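# Clamp a marked flat bar upright in a vise

## Task

Stand the marked flat bar upright between the vise jaws so the jaws' top edge follows the middle of the line drawn on the bar. Tighten the vise until the bar is held firmly without help. At the end nothing but the jaws (and possibly the arms) may touch the bar, and the bar must not overhang either side of the jaws. Then open the grippers and move the arms away; a result that holds only because the robot is supporting it does not count.

## Robot and tools

ROBOT. Two arms, left_arm and right_arm, each with six revolute joints and a parallel gripper. Bases in the scene frame: left_arm at (+0.020, +0.337, 0) m, right_arm at (+0.048, -0.247, 0) m, both yawed only slightly. Scene frame: origin on the table top midway between the arms, +z up, +x out across the table, left_arm on the +y side. The arm names do not tell you which side of an image an arm appears on. A gripper's fingers point along its own +z and close along its own y.

JOINT ORDER. Every row and every per-joint list in a result goes shoulder, elbow, waist, wrist pitch, wrist yaw, wrist roll. Trust this order over any other. Stated ranges (rad): shoulder 0.000 to 3.142, elbow 0.000 to 3.019, waist -2.880 to 2.880, wrist pitch -1.693 to 1.571, wrist yaw -1.571 to 1.571, wrist roll -2.094 to 2.094. True ends can differ from these by up to 0.019 rad.

THE ROW. Every moving command is one flat list of 14 numbers covering both arms, even if only one moves: left_arm's six joints then its opening, then right_arm's six joints then its opening. Each joint number is a relative offset, scaled to [-1, 1], where 1.0 stands for 1.32 rad (shoulder), 1.276 (elbow), 1.264 (waist), 1.83 (wrist pitch), 1.686 (wrist yaw), 2.022 (wrist roll). The opening is absolute, not an offset: +1 fully open, -1 closed. Optionally append 12 numbers in 0 to 1, stiffness scales for the 12 arm joints (left six then right six, joint order as above); they persist until changed.

TOOLS.
- execute_actions(actions): a list of up to 15 actions; each action is a table of up to 15 rows, one row per 1/30 s step, and a short table repeats its final row until 15 steps pass. Joint offsets in every row of an action are measured from the angles at that action's start (for the first action, the last reported angles), not from the previous row. Asking a joint to go more than 0.019 rad beyond its range refuses that action for both arms; a malformed action, or a first action failing that check, refuses the whole call. An empty list just returns state and images.
- move(target, speed, blocking): target is one row; its offsets count from the Joint positions in the latest result showing them. All joints travel together so they finish at the same moment, so the hand follows a curve. Duration is clipped to 0.5 to 10 s. speed is in rad/s for the joint with the largest travel, 0.01 to 2, default 0.5. It does not avoid obstacles or the other arm. blocking=false returns after 0.5 s while motion continues; other motion commands are refused until a result shows the move ended (use wait or stop).
- wait(seconds): 0 to 10; the arms keep their last command.
- stop(): brakes a running move; fingers keep going.
- zoom_image(camera, region): enlarges [x0, y0, x1, y1] pixels (at most 504 by 504) of cam_high, cam_low, cam_left_wrist or cam_right_wrist.
- show_instructions(): shows the reference image (a vise manual page).
- read_manual(section): licence texts only.
- finished_scene(scene): ends the current scene by its number; irreversible.

MOTION LIMITS. Per step, a joint's target may lead its measured angle by at most 0.264 (waist), 0.32 (shoulder), 0.276 (elbow), 0.33 (wrist pitch), 0.186 (wrist yaw), 0.522 (wrist roll) rad, and targets are scaled back if they would shift the gripper more than 70 mm, so big moves need several actions. Arms can sag under zero offsets: in the first call of a reply, command the offset back to the desired angles, then zeros, adding more if a joint still lags.

RESULTS. The state line gives each gripper's end_effector_position (m, the point between the pads about 1 cm behind the tips) and end_effector_quat_wxyz; it can be off, more at long reach. Joint positions and Joint velocities list each arm's six joints (rad, rad/s) plus pad gap (m; 0.094 fully open). Joint targets shows what joints are driven toward now. grip_measured is the opening on the command scale. Joint torques are raw drive outputs with offsets and noise. Action calls also list step readings; HELD marks steps where an arm was held back. "joint sent to its limit" means a joint hit its end; its absence proves nothing. "joint command not followed" means the clearance check altered targets. A move adds a "move:" line: ending (done, off_target, moving, held, fault), limits=held or limits=none, and each arm's joint farthest from target. MOTOR HOT warns from 85 °C; at 100 °C an OVER-TEMPERATURE FAULT drops that arm.

GRIPPING. To hold a part, command an opening around 0.03 below grip_measured; less squeezes more gently. Pads push roughly 50 to 62 N; very thin parts get less.

CAMERAS. cam_high and cam_low are fixed (504x504); cam_left_wrist and cam_right_wrist are fisheye wrist views (616x616). Calibration is given in the prompt and may be slightly off.

AVOID. Dropping the bar, knocking anything off the table, arms colliding or pressing each other, fast impacts and hard pushes (faster moves and targets set deeper past contact push harder), and long heavy holding that heats motors. Occasional brief tugs may hit a held part or loose objects.

Each tool is called after "Emit:" in YAML: its name, and indented under it one key for each argument.

## Session

Emit:
execute_actions:
  actions: []

Scene clock: 0.00 s.
left_arm: end_effector_position=(+0.7924, -0.2389, +0.2488) grip_measured=+1.000 end_effector_quat_wxyz=(+0.680, +0.043, +0.703, -0.206) | right_arm: end_effector_position=(+0.5298, -0.6822, +0.3218) grip_measured=+1.000 end_effector_quat_wxyz=(-0.069, -0.569, +0.783, -0.240)
Joint names: [shoulder, elbow, waist, wrist pitch, wrist yaw, wrist roll]
Joint positions: left_arm=[ 2.427  2.214 -0.742  0.222 -0.345 -0.231  0.094] | right_arm=[ 1.782  1.921 -0.8   -1.269  0.258 -1.981  0.094]
Joint velocities: left_arm=[ 0.015 -0.022 -0.024 -0.017  0.066 -0.037  0.   ] | right_arm=[-0.005  0.002 -0.015  0.002  0.022 -0.022  0.   ]
Joint torques (N m, as the arm reports them, + toward a larger angle): no reading
Joint targets: left_arm=[2.434 2.241 -0.742 0.226 -0.345 -0.231] | right_arm=[1.785 1.946 -0.800 -1.267 0.258 -1.981]
Joint stiffness scale: left_arm=[1. 1. 1. 1. 1. 1.] | right_arm=[1. 1. 1. 1. 1. 1.]
camera_calibration (this result's frames):
cam_left_wrist: T_world_to_cam=[[-0.348754, -0.90816, 0.231551, 0.00172622], [-0.603012, 0.0283033, -0.79723, 0.687014], [0.717459, -0.417665, -0.557503, -0.405351], [0, 0, 0, 1]] pos_world=[0.705703, -0.187178, 0.321324]
cam_right_wrist: T_world_to_cam=[[0.924921, -0.237936, 0.296492, -0.750559], [-0.374324, -0.43388, 0.81953, -0.357816], [-0.0663536, -0.868985, -0.49037, -0.279858], [0, 0, 0, 1]] pos_world=[0.541699, -0.577026, 0.378541]

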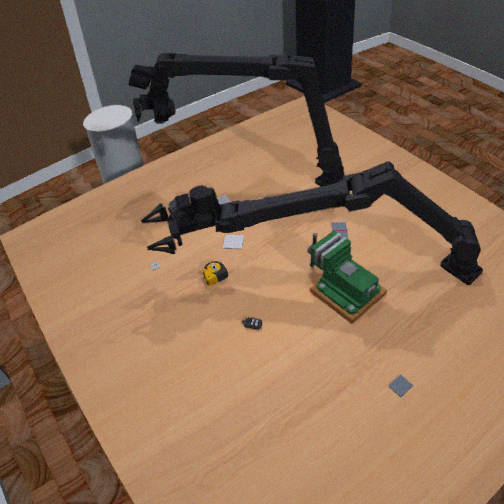

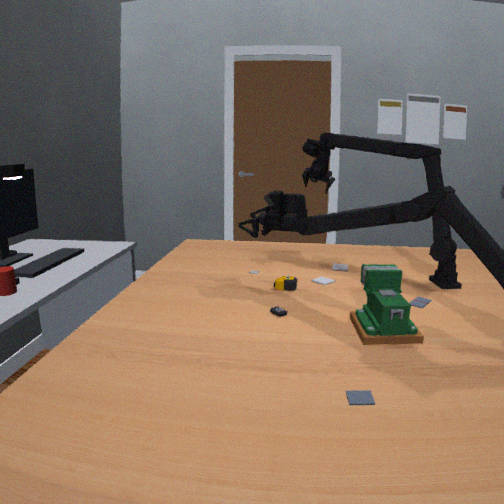

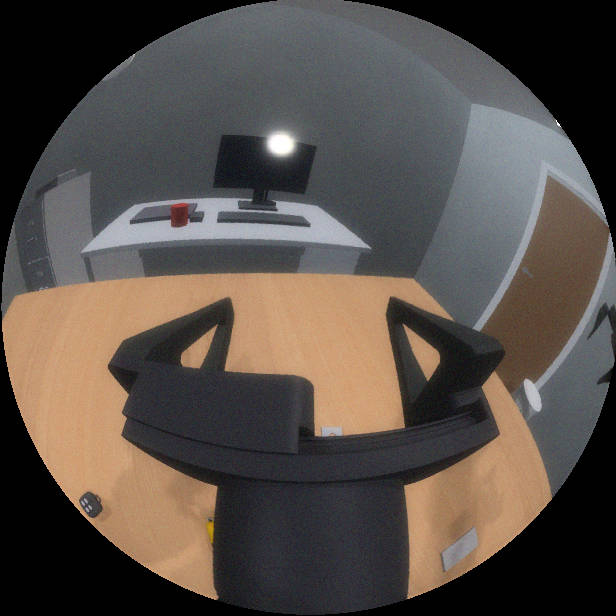

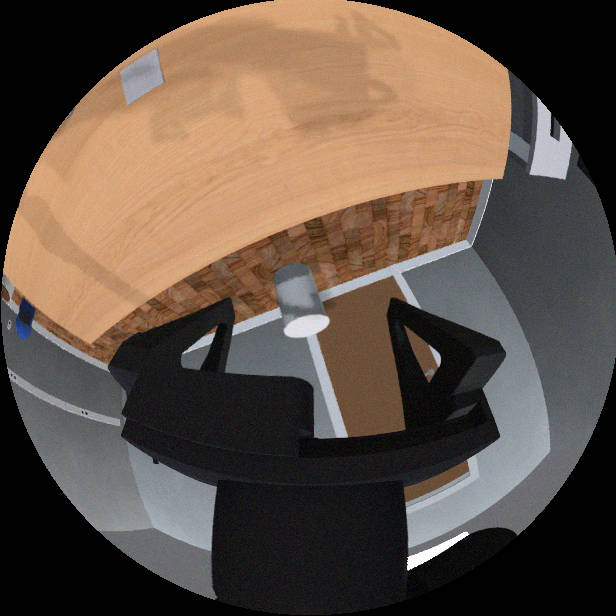

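Emit:
zoom_image:
  camera: "cam_high"
  region: [290, 200, 420, 330]

Emit:
zoom_image:
  camera: "cam_low"
  region: [300, 240, 470, 360]

Emit:
zoom_image:
  camera: "cam_high"
  region: [130, 170, 290, 340]

Region (290, 200, 420, 330) of cam_high's 504x504 image, scaled by 3.877, with more detail than that image has.

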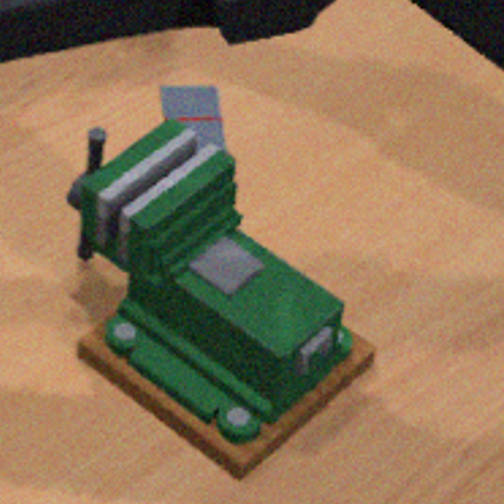

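Region (300, 240, 470, 360) of cam_low's 504x504 image, scaled by 2.965, with more detail than that image has; it fills the top 356 rows of this view, and the rest is white.

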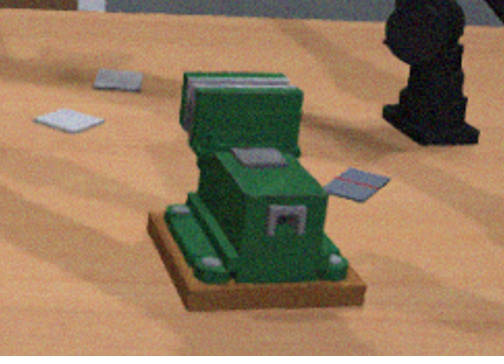

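Region (130, 170, 290, 340) of cam_high's 504x504 image, scaled by 2.965, with more detail than that image has; it fills the left 474 columns of this view, and the rest is white.

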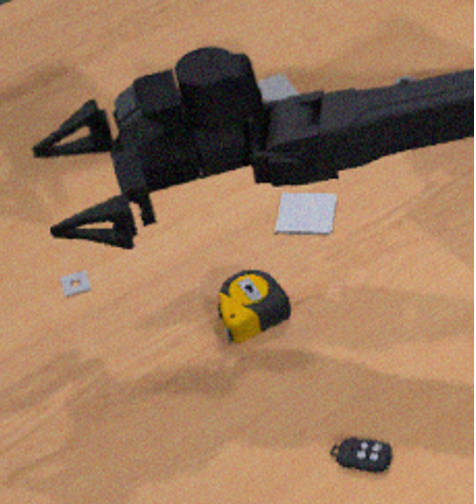

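Emit:
move:
  target: [-0.730,-0.7856,-0.3275,-0.8486,0.2064,0.118,1.0, 0.014,-0.55,0,0.70,-0.46,0.49,1.0]
  speed: 0.8

Scene clock: 17.80 s.
left_arm: end_effector_position=(+0.2061, -0.0382, +0.1721) grip_measured=+1.000 end_effector_quat_wxyz=(+0.000, +0.526, +0.850, -0.001) | right_arm: end_effector_position=(+0.6352, -0.6015, +0.1656) grip_measured=+1.000 end_effector_quat_wxyz=(+0.479, -0.265, +0.814, -0.197)
Joint names: [shoulder, elbow, waist, wrist pitch, wrist yaw, wrist roll]
Joint positions: left_arm=[ 1.463  1.208 -1.15  -1.315  0.001  0.     0.094] | right_arm=[ 1.782  1.226 -0.8   -0.006 -0.516 -1.006  0.094]
Joint velocities: left_arm=[ 0.005  0.007  0.005 -0.012 -0.022  0.081  0.   ] | right_arm=[-0.005  0.002 -0.005  0.007 -0.066 -0.022  0.   ]
Joint torques (N m, as the arm reports them, + toward a larger angle): left_arm=[-11.8    9.1   -0.62  -0.59   0.17   0.  ] | right_arm=[-17.07   9.92   0.63   2.91  -0.42   0.23]
Joint targets: left_arm=[1.464 1.212 -1.156 -1.331 0.003 0.008] | right_arm=[1.801 1.219 -0.800 0.011 -0.518 -0.990]
Joint stiffness scale: left_arm=[1. 1. 1. 1. 1. 1.] | right_arm=[1. 1. 1. 1. 1. 1.]
move: done; limits=none; left_arm: farthest joint: the wrist pitch, 0.016 radians from its target (1.553 radians at the start); right_arm: farthest joint: the shoulder, 0.018 radians from its target (0.018 radians at the start)
camera_calibration (this result's frames):
cam_left_wrist: T_world_to_cam=[[-0.895004, -0.44595, 0.00979412, 0.165755], [-0.357701, 0.730663, 0.581534, 0.00562371], [-0.266492, 0.516972, -0.813463, 0.338927], [0, 0, 0, 1]] pos_world=[0.240684, -0.105406, 0.270811]
cam_right_wrist: T_world_to_cam=[[0.24379, -0.78255, 0.572871, -0.723246], [-0.84022, -0.465429, -0.27822, 0.303403], [0.484352, -0.413511, -0.770981, -0.308763], [0, 0, 0, 1]] pos_world=[0.580796, -0.552441, 0.26069]

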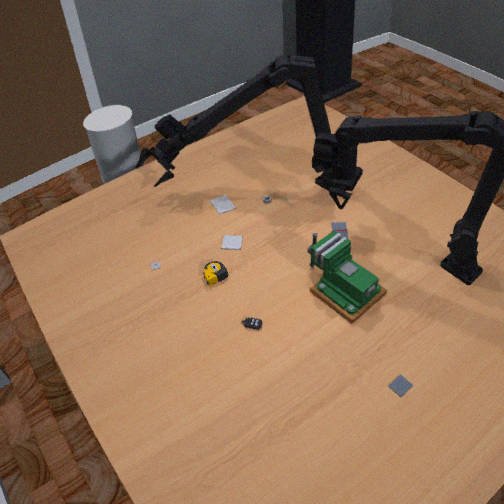

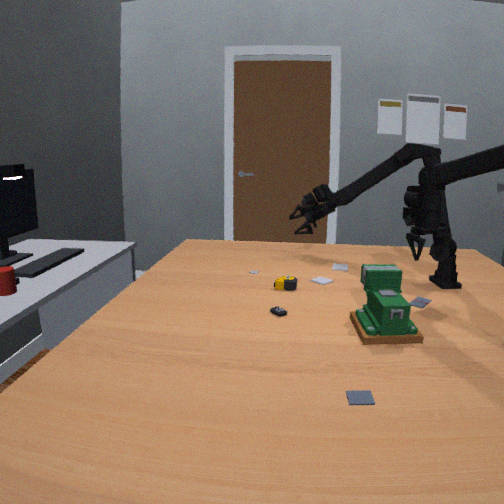

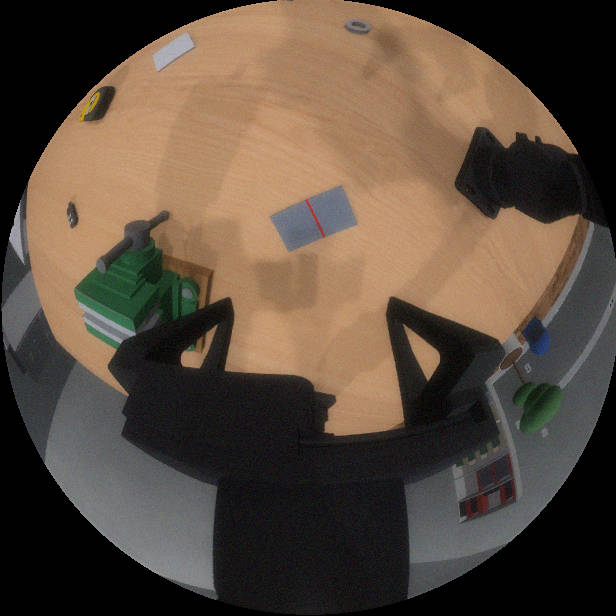

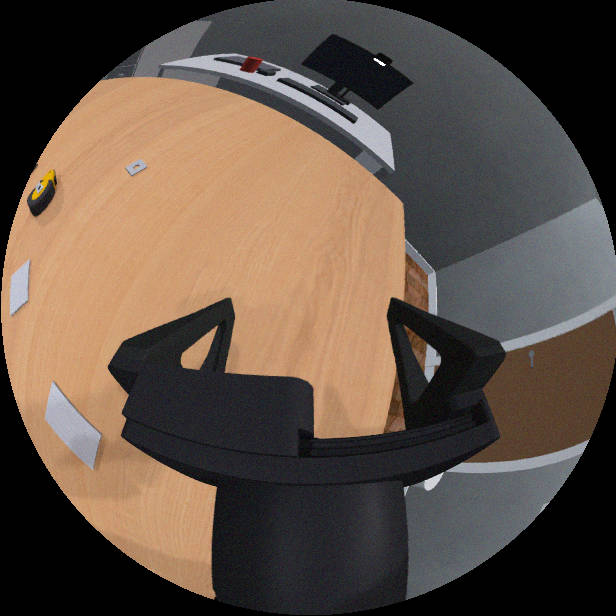

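Emit:
execute_actions:
  actions: []

Emit:
show_instructions:

Scene clock: 23.47 s.
left_arm: end_effector_position=(+0.2061, -0.0382, +0.1721) grip_measured=+1.000 end_effector_quat_wxyz=(+0.000, +0.526, +0.850, -0.001) | right_arm: end_effector_position=(+0.6352, -0.6015, +0.1656) grip_measured=+1.000 end_effector_quat_wxyz=(+0.479, -0.265, +0.814, -0.197)
Joint names: [shoulder, elbow, waist, wrist pitch, wrist yaw, wrist roll]
Joint positions: left_arm=[ 1.463  1.208 -1.15  -1.315  0.001  0.     0.094] | right_arm=[ 1.782  1.226 -0.8   -0.006 -0.516 -1.006  0.094]
Joint velocities: left_arm=[ 0.005  0.012 -0.015  0.032  0.007 -0.007  0.   ] | right_arm=[ 0.005 -0.017 -0.024 -0.007 -0.066 -0.037  0.   ]
Joint torques (N m, as the arm reports them, + toward a larger angle): left_arm=[-11.67   9.21  -0.26  -0.6    0.23   0.06] | right_arm=[-17.02   9.92   0.62   2.91  -0.42   0.2 ]
Joint targets: left_arm=[1.464 1.212 -1.156 -1.331 0.003 0.008] | right_arm=[1.801 1.219 -0.800 0.011 -0.518 -0.990]
Joint stiffness scale: left_arm=[1. 1. 1. 1. 1. 1.] | right_arm=[1. 1. 1. 1. 1. 1.]
camera_calibration (this result's frames):
cam_left_wrist: T_world_to_cam=[[-0.895004, -0.44595, 0.00979412, 0.165755], [-0.357701, 0.730663, 0.581534, 0.00562371], [-0.266492, 0.516972, -0.813463, 0.338927], [0, 0, 0, 1]] pos_world=[0.240684, -0.105406, 0.270811]
cam_right_wrist: T_world_to_cam=[[0.243637, -0.782786, 0.572614, -0.723248], [-0.840295, -0.465186, -0.278398, 0.303627], [0.484299, -0.413337, -0.771108, -0.308603], [0, 0, 0, 1]] pos_world=[0.580802, -0.552463, 0.260705]

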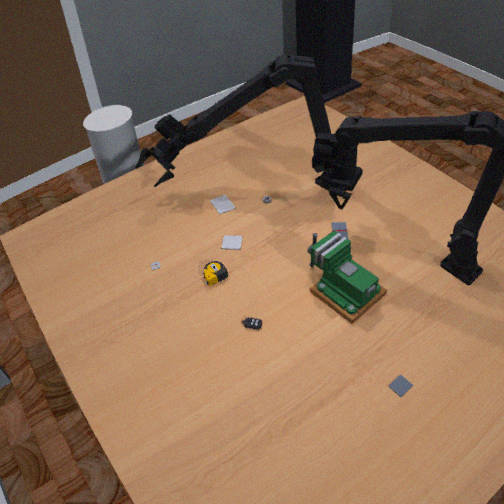

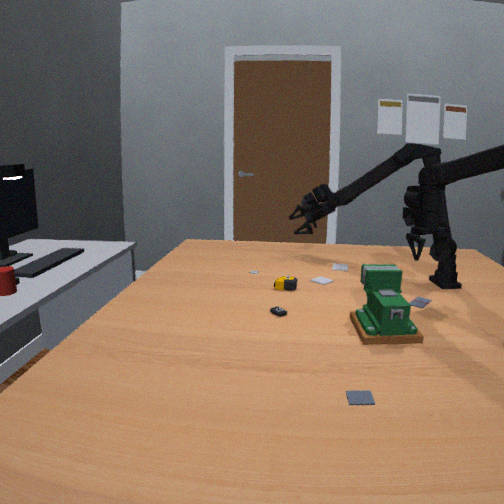

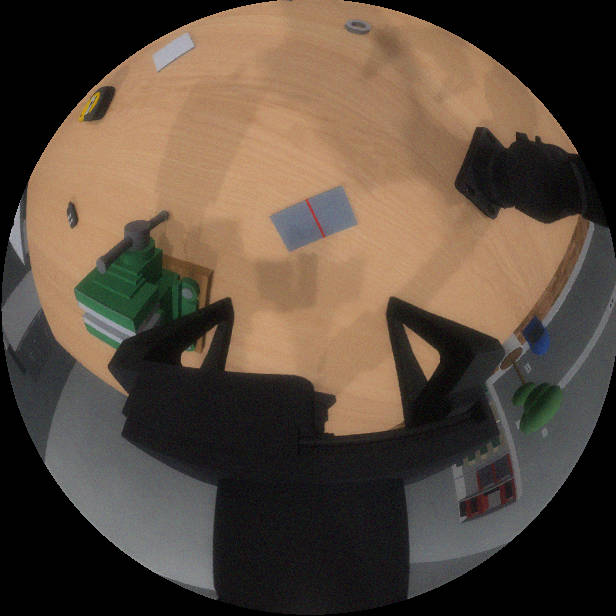

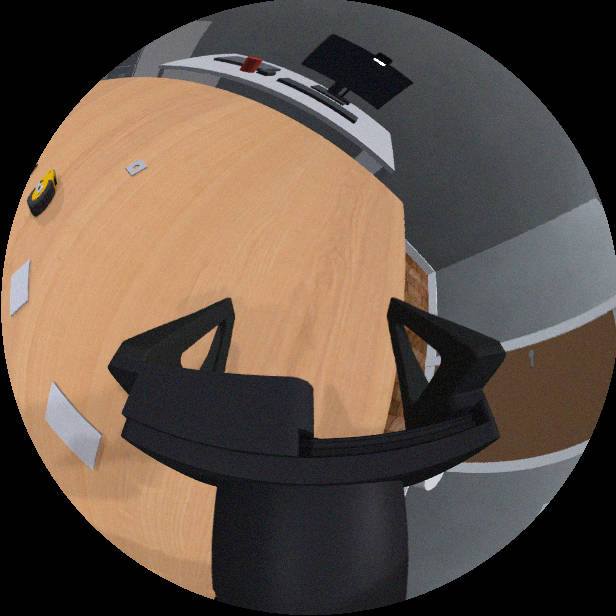

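Reference images for this scene: vise manual.

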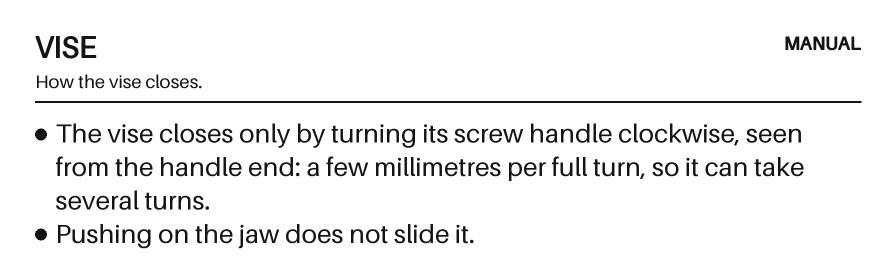

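Emit:
zoom_image:
  camera: "cam_left_wrist"
  region: [250, 160, 380, 270]

Emit:
zoom_image:
  camera: "cam_left_wrist"
  region: [60, 190, 240, 370]

Region (250, 160, 380, 270) of cam_left_wrist's 616x616 image, scaled by 3.877, with more detail than that image has; it fills the top 426 rows of this view, and the rest is white.

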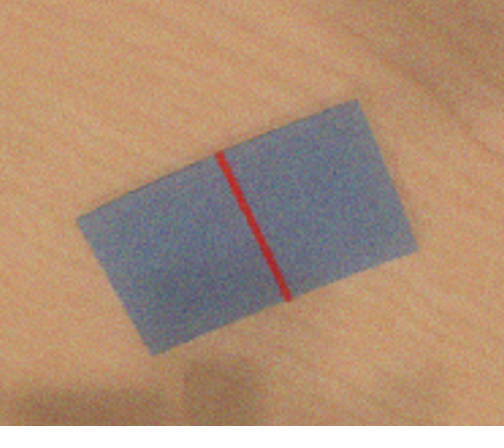

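Region (60, 190, 240, 370) of cam_left_wrist's 616x616 image, scaled by 2.800, with more detail than that image has.

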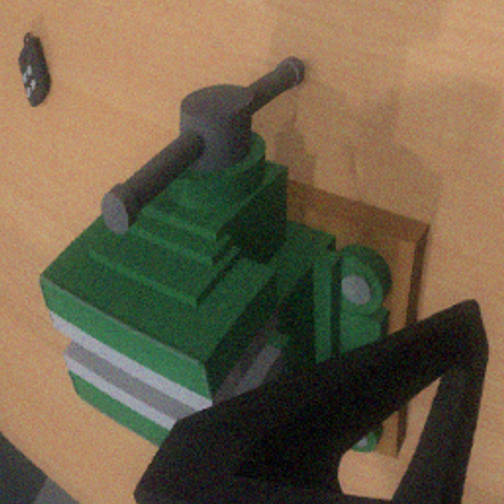

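Emit:
zoom_image:
  camera: "cam_high"
  region: [290, 200, 410, 330]

Emit:
zoom_image:
  camera: "cam_low"
  region: [330, 240, 450, 350]

Region (290, 200, 410, 330) of cam_high's 504x504 image, scaled by 3.877, with more detail than that image has; it fills the left 465 columns of this view, and the rest is white.

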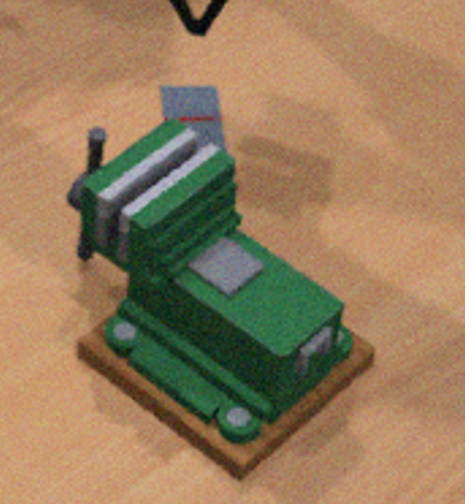

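Region (330, 240, 450, 350) of cam_low's 504x504 image, scaled by 4.200, with more detail than that image has; it fills the top 462 rows of this view, and the rest is white.

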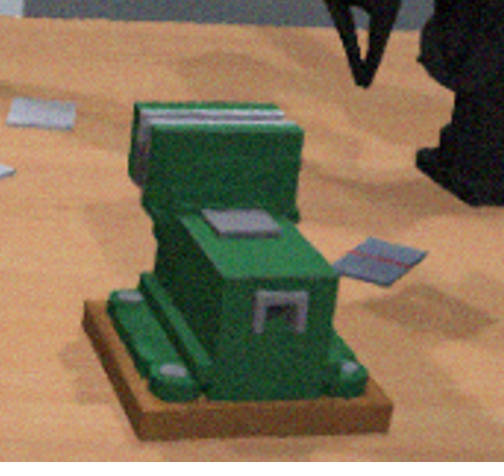

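Emit:
move:
  target: [0.0943, -0.127, 0.053, 0.1639, 0, -0.9599, 1.0, 0.03, -0.57, 0, 0.717, -0.467, 0.505, 0.277]
  speed: 0.9

Scene clock: 73.77 s.
left_arm: end_effector_position=(+0.2281, -0.0320, +0.0716) grip_measured=+1.000 end_effector_quat_wxyz=(+0.000, -0.425, +0.905, -0.006) | right_arm: end_effector_position=(+0.4623, -0.3626, +0.1171) grip_measured=+0.279 end_effector_quat_wxyz=(+0.672, -0.221, +0.672, +0.221)
Joint names: [shoulder, elbow, waist, wrist pitch, wrist yaw, wrist roll]
Joint positions: left_arm=[ 1.571  1.046 -1.097 -1.033  0.001 -1.932  0.094] | right_arm=[ 1.795  0.504 -0.8    1.29  -1.301 -0.001  0.06 ]
Joint velocities: left_arm=[ 0.015 -0.007  0.005 -0.002 -0.051 -0.007  0.   ] | right_arm=[-0.015  0.007  0.005  0.002  0.007 -0.022 -0.001]
Joint torques (N m, as the arm reports them, + toward a larger angle): left_arm=[-10.71   7.63   0.91   0.38  -0.03  -0.15] | right_arm=[-9.05  3.75  0.62  2.63 -0.19  0.15]
Joint targets: left_arm=[1.588 1.046 -1.083 -1.015 0.001 -1.940] | right_arm=[1.822 0.499 -0.800 1.306 -1.303 0.015]
Joint stiffness scale: left_arm=[1. 1. 1. 1. 1. 1.] | right_arm=[1. 1. 1. 1. 1. 1.]
move: off_target (right_arm); limits=none; left_arm: farthest joint: the wrist pitch, 0.018 radians from its target (0.300 radians at the start); right_arm: farthest joint: the shoulder, 0.026 radians from its target (0.039 radians at the start)
camera_calibration (this result's frames):
cam_left_wrist: T_world_to_cam=[[0.768987, -0.638941, 0.020353, -0.197287], [-0.526859, -0.615417, 0.586243, 0.0626364], [-0.362049, -0.461536, -0.809879, 0.250069], [0, 0, 0, 1]] pos_world=[0.275249, 0.0279088, 0.169821]
cam_right_wrist: T_world_to_cam=[[0.595242, -0.803546, -0.000946548, -0.569257], [-0.468229, -0.345891, -0.813094, 0.189832], [0.653031, 0.484431, -0.582132, 0.0618975], [0, 0, 0, 1]] pos_world=[0.387309, -0.421748, 0.189845]

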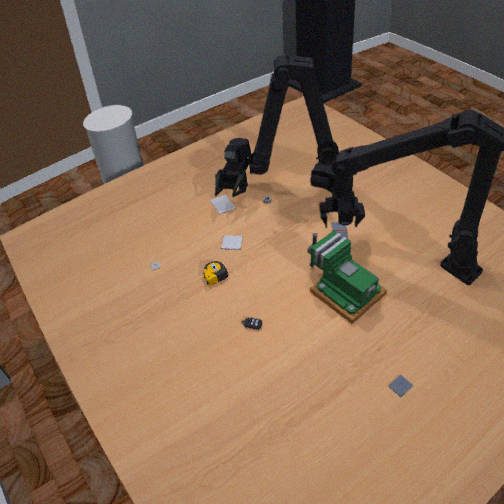

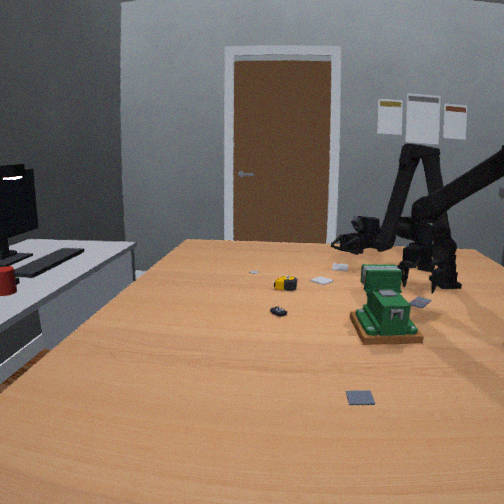

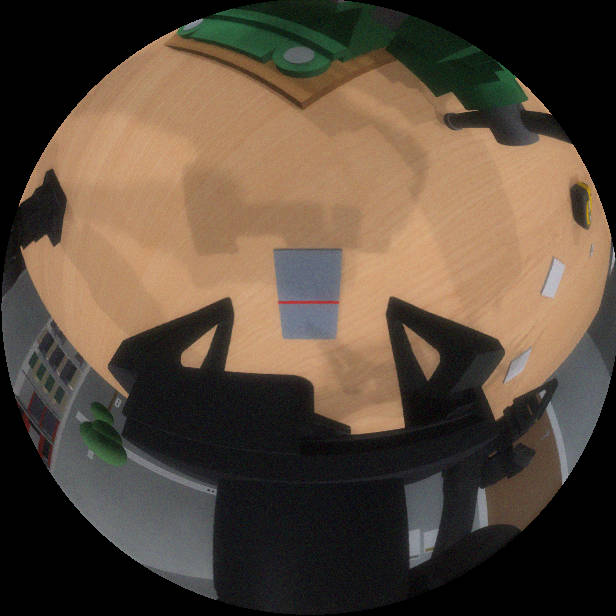

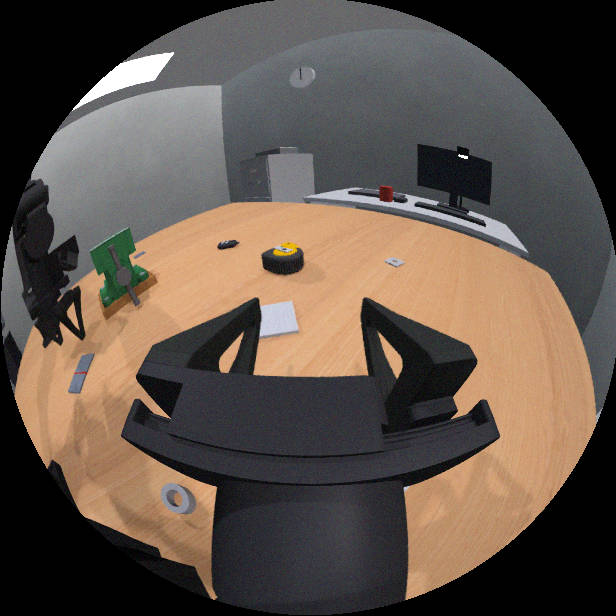

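Emit:
zoom_image:
  camera: "cam_left_wrist"
  region: [220, 230, 400, 350]

Region (220, 230, 400, 350) of cam_left_wrist's 616x616 image, scaled by 2.800, with more detail than that image has.

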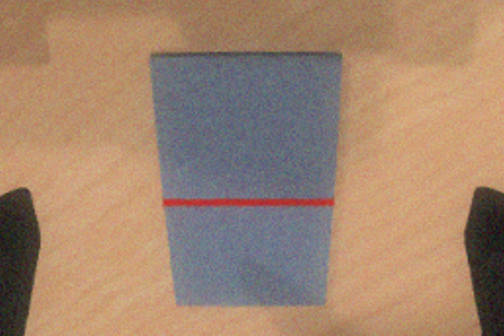

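Emit:
move:
  target: [0.067, -0.0395, 0.0, 0.0694, 0, -0.002, 1.0, 0.008, -0.004, 0, 0.008, 0, 0.004, 0.277]
  speed: 0.15

Scene clock: 84.60 s.
left_arm: end_effector_position=(+0.2268, -0.0298, +0.0264) grip_measured=+1.000 end_effector_quat_wxyz=(-0.000, -0.425, +0.905, +0.002) | right_arm: end_effector_position=(+0.4623, -0.3626, +0.1171) grip_measured=+0.279 end_effector_quat_wxyz=(+0.672, -0.221, +0.672, +0.221)
Joint names: [shoulder, elbow, waist, wrist pitch, wrist yaw, wrist roll]
Joint positions: left_arm=[ 1.644  0.995 -1.097 -0.925  0.001 -1.933  0.094] | right_arm=[ 1.795  0.504 -0.8    1.29  -1.301 -0.     0.06 ]
Joint velocities: left_arm=[-0.005  0.007  0.005  0.012 -0.037 -0.022  0.   ] | right_arm=[ 0.005  0.007  0.005  0.002 -0.007 -0.007 -0.001]
Joint torques (N m, as the arm reports them, + toward a larger angle): left_arm=[-10.97   6.93   0.09   0.31   0.02  -0.09] | right_arm=[-10.45   3.76   0.6    2.55  -0.11   0.04]
Joint targets: left_arm=[1.660 0.995 -1.097 -0.906 0.001 -1.936] | right_arm=[1.806 0.499 -0.800 1.305 -1.301 0.007]
Joint stiffness scale: left_arm=[1. 1. 1. 1. 1. 1.] | right_arm=[1. 1. 1. 1. 1. 1.]
move: done; limits=none; left_arm: farthest joint: the wrist pitch, 0.019 radians from its target (0.127 radians at the start); right_arm: farthest joint: the wrist pitch, 0.015 radians from its target (0.015 radians at the start)
camera_calibration (this result's frames):
cam_left_wrist: T_world_to_cam=[[0.76933, -0.638823, 0.00608189, -0.193703], [-0.522224, -0.62337, 0.581972, 0.0886861], [-0.367986, -0.450905, -0.813186, 0.215732], [0, 0, 0, 1]] pos_world=[0.274722, 0.0288166, 0.124995]
cam_right_wrist: T_world_to_cam=[[0.595241, -0.803546, -0.00132802, -0.569212], [-0.468413, -0.345641, -0.813094, 0.190008], [0.652899, 0.484609, -0.582131, 0.062023], [0, 0, 0, 1]] pos_world=[0.387326, -0.42177, 0.189844]

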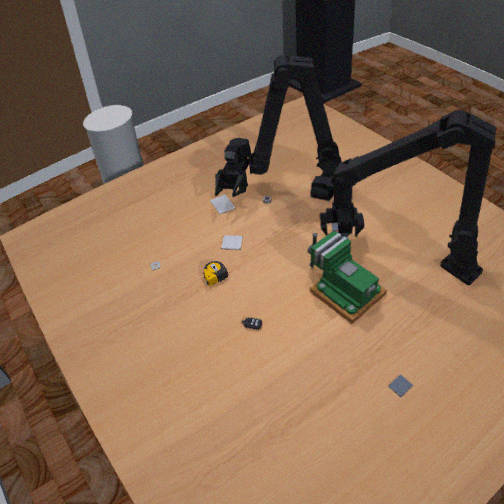

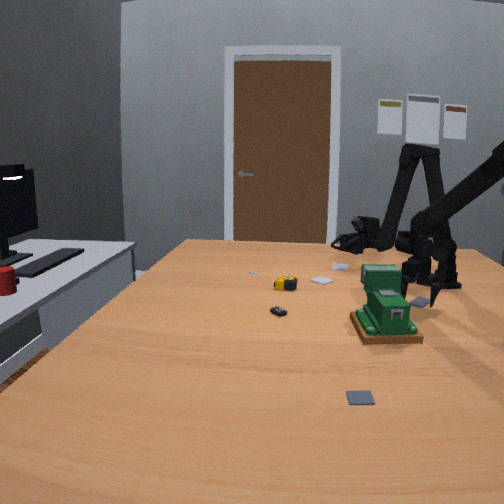

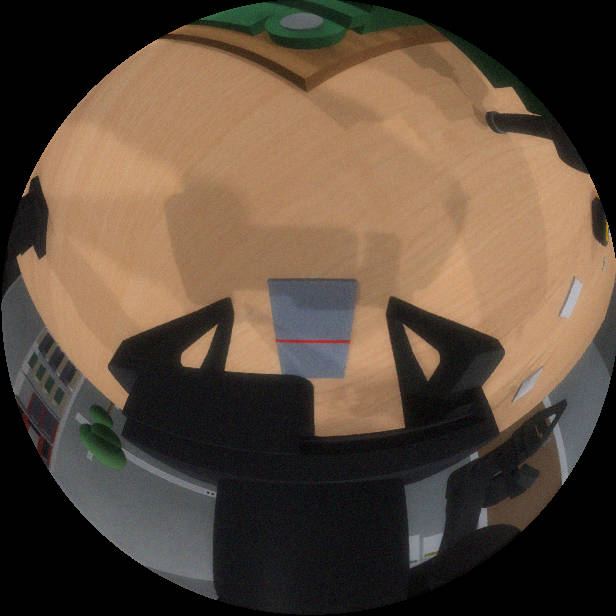

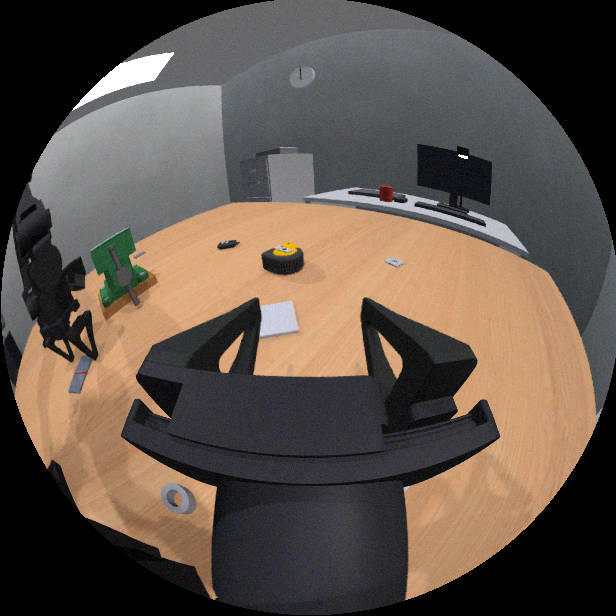

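Emit:
zoom_image:
  camera: "cam_left_wrist"
  region: [220, 260, 400, 380]

Emit:
zoom_image:
  camera: "cam_low"
  region: [390, 260, 460, 320]

Region (220, 260, 400, 380) of cam_left_wrist's 616x616 image, scaled by 2.800, with more detail than that image has.

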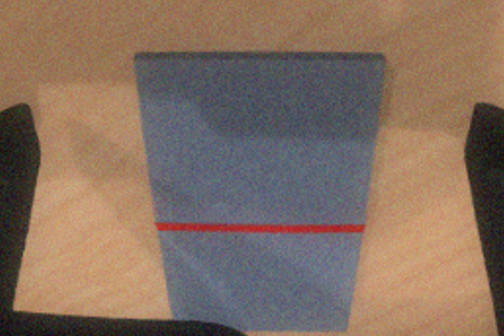

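Region (390, 260, 460, 320) of cam_low's 504x504 image, scaled by 7.200, with more detail than that image has; it fills the top 432 rows of this view, and the rest is white.

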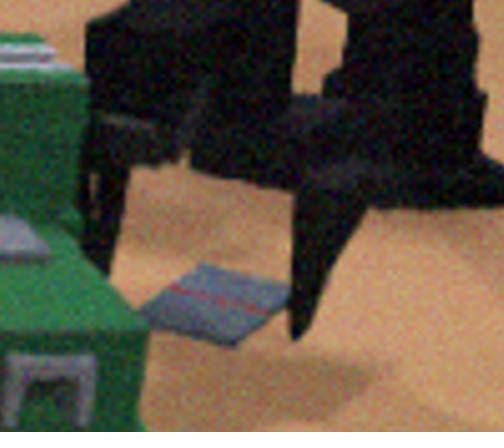

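Emit:
move:
  target: [0.0168, -0.0045, 0.0, 0.0164, 0, -0.002, 0.25, 0.008, -0.004, 0, 0.008, 0, 0.004, 0.277]
  speed: 0.05

Scene clock: 88.97 s.
left_arm: end_effector_position=(+0.2272, -0.0304, +0.0238) grip_measured=+0.253 end_effector_quat_wxyz=(-0.000, -0.425, +0.905, -0.001) | right_arm: end_effector_position=(+0.4623, -0.3626, +0.1171) grip_measured=+0.279 end_effector_quat_wxyz=(+0.672, -0.221, +0.672, +0.221)
Joint names: [shoulder, elbow, waist, wrist pitch, wrist yaw, wrist roll]
Joint positions: left_arm=[ 1.648  0.991 -1.097 -0.913  0.001 -1.933  0.059] | right_arm=[ 1.795  0.504 -0.8    1.29  -1.301 -0.     0.06 ]
Joint velocities: left_arm=[-0.005  0.012 -0.015  0.002  0.051 -0.081  0.001] | right_arm=[-0.005 -0.002 -0.005  0.002 -0.081  0.007 -0.001]
Joint torques (N m, as the arm reports them, + toward a larger angle): left_arm=[-10.88   6.72  -0.5    0.63  -0.01  -0.09] | right_arm=[-10.46   3.76   0.62   2.54  -0.11   0.05]
Joint targets: left_arm=[1.667 0.989 -1.097 -0.895 0.001 -1.937] | right_arm=[1.806 0.499 -0.800 1.305 -1.301 0.008]
Joint stiffness scale: left_arm=[1. 1. 1. 1. 1. 1.] | right_arm=[1. 1. 1. 1. 1. 1.]
move: done; limits=none; left_arm: farthest joint: the shoulder, 0.018 radians from its target (0.022 radians at the start); right_arm: farthest joint: the wrist pitch, 0.015 radians from its target (0.015 radians at the start)
camera_calibration (this result's frames):
cam_left_wrist: T_world_to_cam=[[0.769311, -0.63879, 0.010363, -0.19446], [-0.52354, -0.62105, 0.583269, 0.0902922], [-0.366151, -0.454141, -0.812213, 0.212983], [0, 0, 0, 1]] pos_world=[0.274856, 0.0285807, 0.122338]
cam_right_wrist: T_world_to_cam=[[0.595241, -0.803546, -0.00132802, -0.569212], [-0.468413, -0.345641, -0.813094, 0.190008], [0.652899, 0.484609, -0.582131, 0.062023], [0, 0, 0, 1]] pos_world=[0.387326, -0.42177, 0.189844]

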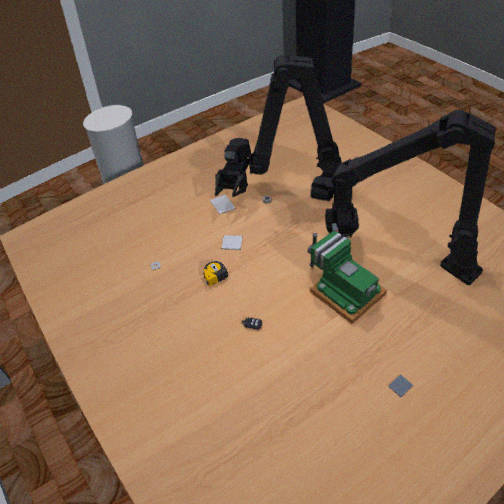

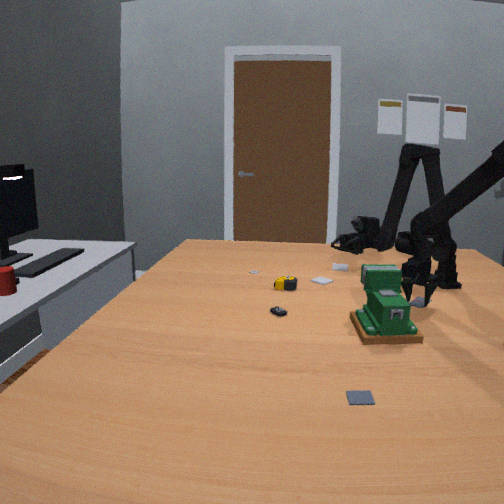

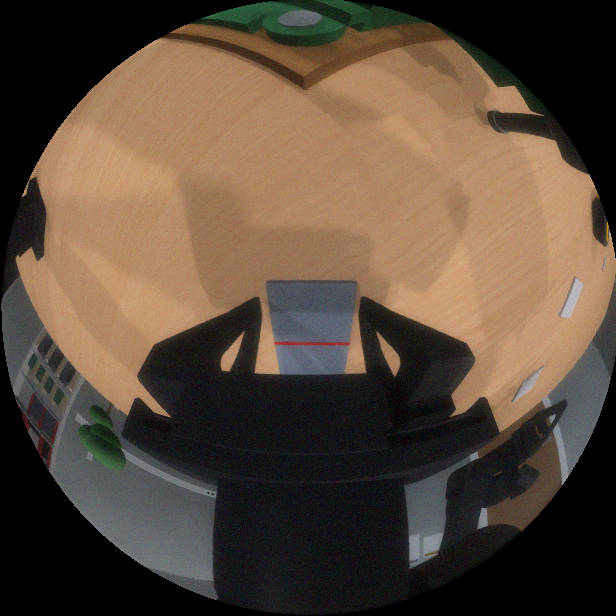

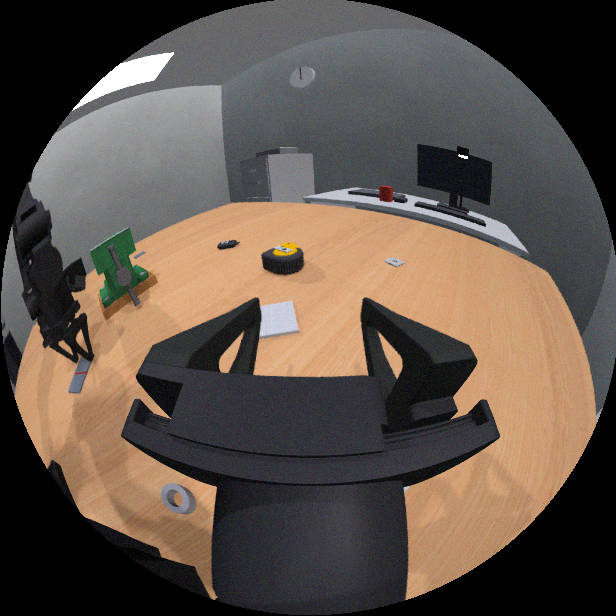

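Emit:
move:
  target: [0.0178, -0.0031, 0.0, 0.012, 0, -0.002, 0.16, 0.008, -0.004, 0, 0.008, 0, 0.004, 0.277]
  speed: 0.04

Scene clock: 90.87 s.
left_arm: end_effector_position=(+0.2274, -0.0308, +0.0220) grip_measured=+0.163 end_effector_quat_wxyz=(-0.000, -0.425, +0.905, -0.000) | right_arm: end_effector_position=(+0.4623, -0.3626, +0.1171) grip_measured=+0.279 end_effector_quat_wxyz=(+0.672, -0.221, +0.672, +0.221)
Joint names: [shoulder, elbow, waist, wrist pitch, wrist yaw, wrist roll]
Joint positions: left_arm=[ 1.652  0.991 -1.097 -0.909  0.001 -1.933  0.055] | right_arm=[ 1.795  0.504 -0.8    1.29  -1.301 -0.     0.06 ]
Joint velocities: left_arm=[-0.005 -0.007  0.005 -0.007  0.037  0.007  0.001] | right_arm=[-0.005  0.012  0.005 -0.007 -0.051  0.007 -0.   ]
Joint torques (N m, as the arm reports them, + toward a larger angle): left_arm=[-10.28   6.99   0.41   0.51  -0.02  -0.05] | right_arm=[-10.46   3.76   0.61   2.55  -0.11   0.05]
Joint targets: left_arm=[1.671 0.987 -1.097 -0.891 0.001 -1.937] | right_arm=[1.806 0.499 -0.800 1.305 -1.301 0.008]
Joint stiffness scale: left_arm=[1. 1. 1. 1. 1. 1.] | right_arm=[1. 1. 1. 1. 1. 1.]
move: done; limits=none; left_arm: farthest joint: the shoulder, 0.019 radians from its target (0.024 radians at the start); right_arm: farthest joint: the wrist pitch, 0.015 radians from its target (0.015 radians at the start)
camera_calibration (this result's frames):
cam_left_wrist: T_world_to_cam=[[0.769315, -0.638797, 0.00964946, -0.194843], [-0.52332, -0.621437, 0.583054, 0.091177], [-0.366456, -0.453602, -0.812376, 0.211491], [0, 0, 0, 1]] pos_world=[0.275113, 0.0281281, 0.120529]
cam_right_wrist: T_world_to_cam=[[0.595241, -0.803546, -0.00132802, -0.569212], [-0.468413, -0.345641, -0.813094, 0.190008], [0.652899, 0.484609, -0.582131, 0.062023], [0, 0, 0, 1]] pos_world=[0.387326, -0.42177, 0.189844]

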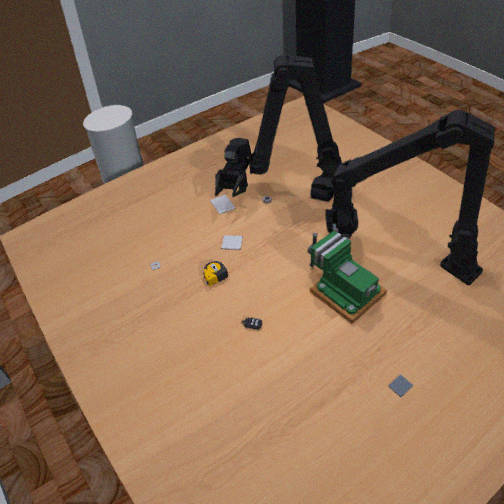

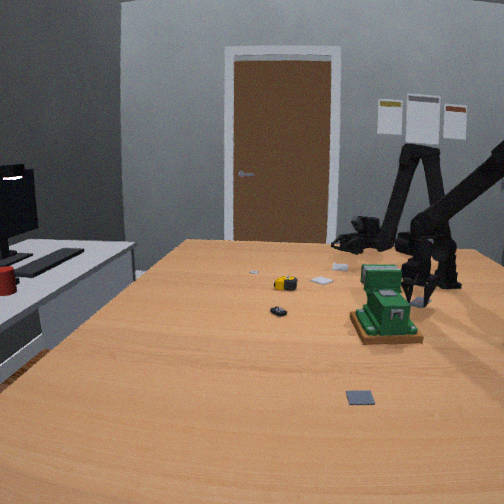

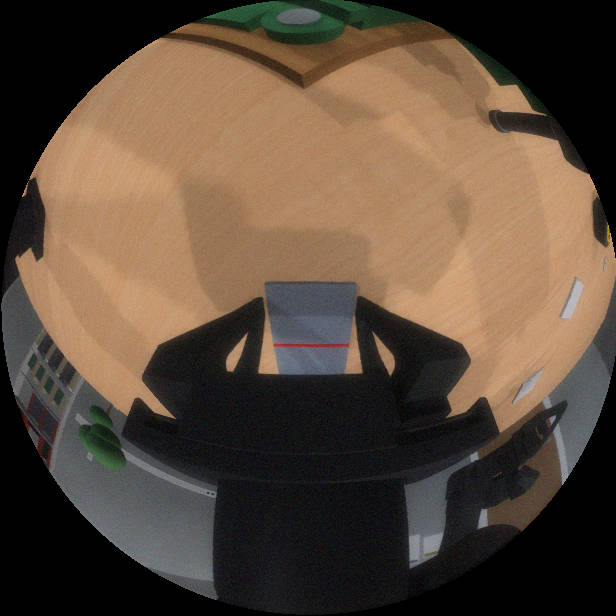

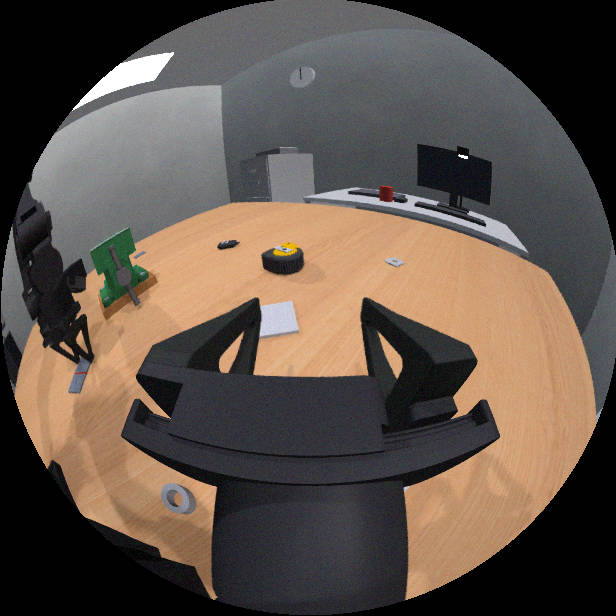

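Emit:
move:
  target: [0.006, 0.0, 0.0, 0.004, 0, -0.002, 0.05, 0.008, -0.004, 0, 0.008, 0, 0.004, 0.277]
  speed: 0.04

Scene clock: 92.30 s.
left_arm: end_effector_position=(+0.2274, -0.0308, +0.0220) grip_measured=+0.059 end_effector_quat_wxyz=(-0.000, -0.425, +0.905, -0.000) | right_arm: end_effector_position=(+0.4623, -0.3626, +0.1171) grip_measured=+0.279 end_effector_quat_wxyz=(+0.672, -0.221, +0.672, +0.221)
Joint names: [shoulder, elbow, waist, wrist pitch, wrist yaw, wrist roll]
Joint positions: left_arm=[ 1.652  0.991 -1.097 -0.909  0.001 -1.933  0.05 ] | right_arm=[ 1.795  0.504 -0.8    1.29  -1.301 -0.     0.06 ]
Joint velocities: left_arm=[-0.005 -0.002 -0.024  0.002 -0.007  0.007  0.001] | right_arm=[-0.005  0.017 -0.005  0.007 -0.007 -0.037 -0.   ]
Joint torques (N m, as the arm reports them, + toward a larger angle): left_arm=[-11.91   6.76  -0.13  -0.13  -0.02  -0.07] | right_arm=[-10.42   3.76   0.61   2.55  -0.11   0.04]
Joint targets: left_arm=[1.660 0.991 -1.097 -0.902 0.001 -1.937] | right_arm=[1.806 0.499 -0.800 1.305 -1.301 0.008]
Joint stiffness scale: left_arm=[1. 1. 1. 1. 1. 1.] | right_arm=[1. 1. 1. 1. 1. 1.]
move: done; limits=none; left_arm: farthest joint: the shoulder, 0.008 radians from its target (0.008 radians at the start); right_arm: farthest joint: the wrist pitch, 0.015 radians from its target (0.015 radians at the start)
camera_calibration (this result's frames):
cam_left_wrist: T_world_to_cam=[[0.769315, -0.638797, 0.00964946, -0.194843], [-0.52332, -0.621437, 0.583054, 0.091177], [-0.366456, -0.453602, -0.812376, 0.211491], [0, 0, 0, 1]] pos_world=[0.275113, 0.0281281, 0.120529]
cam_right_wrist: T_world_to_cam=[[0.595241, -0.803546, -0.00132802, -0.569212], [-0.468413, -0.345641, -0.813094, 0.190008], [0.652899, 0.484609, -0.582131, 0.062023], [0, 0, 0, 1]] pos_world=[0.387326, -0.42177, 0.189844]

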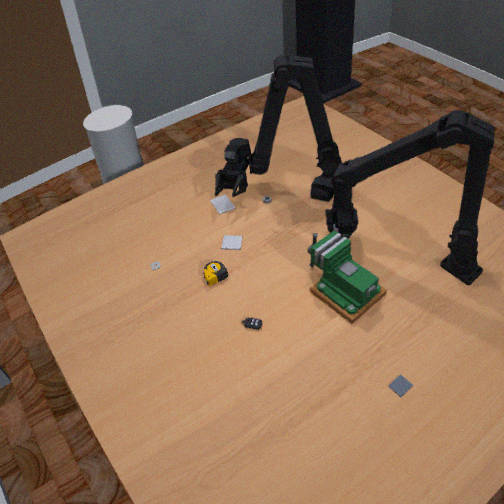

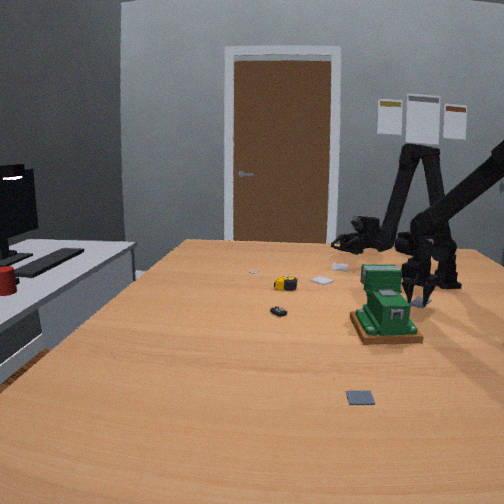

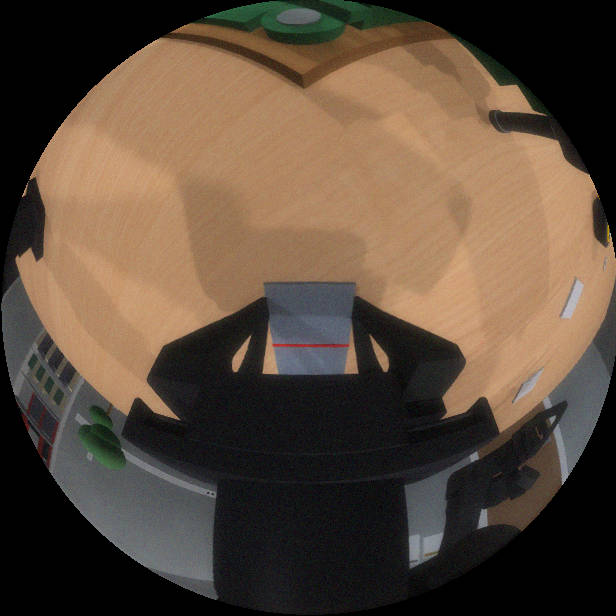

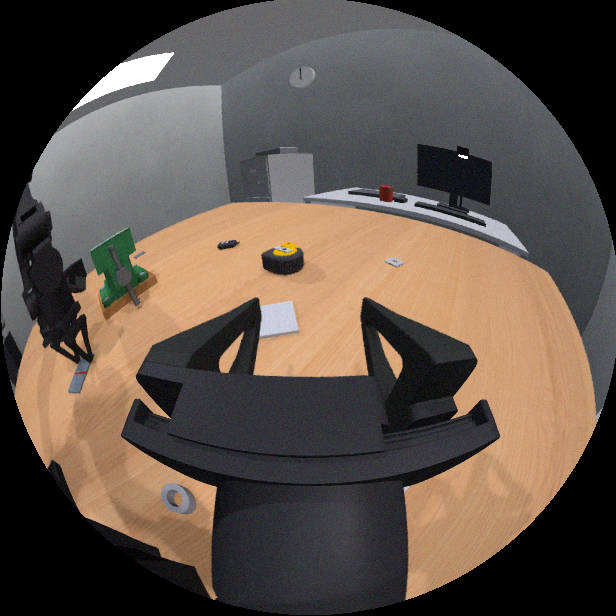

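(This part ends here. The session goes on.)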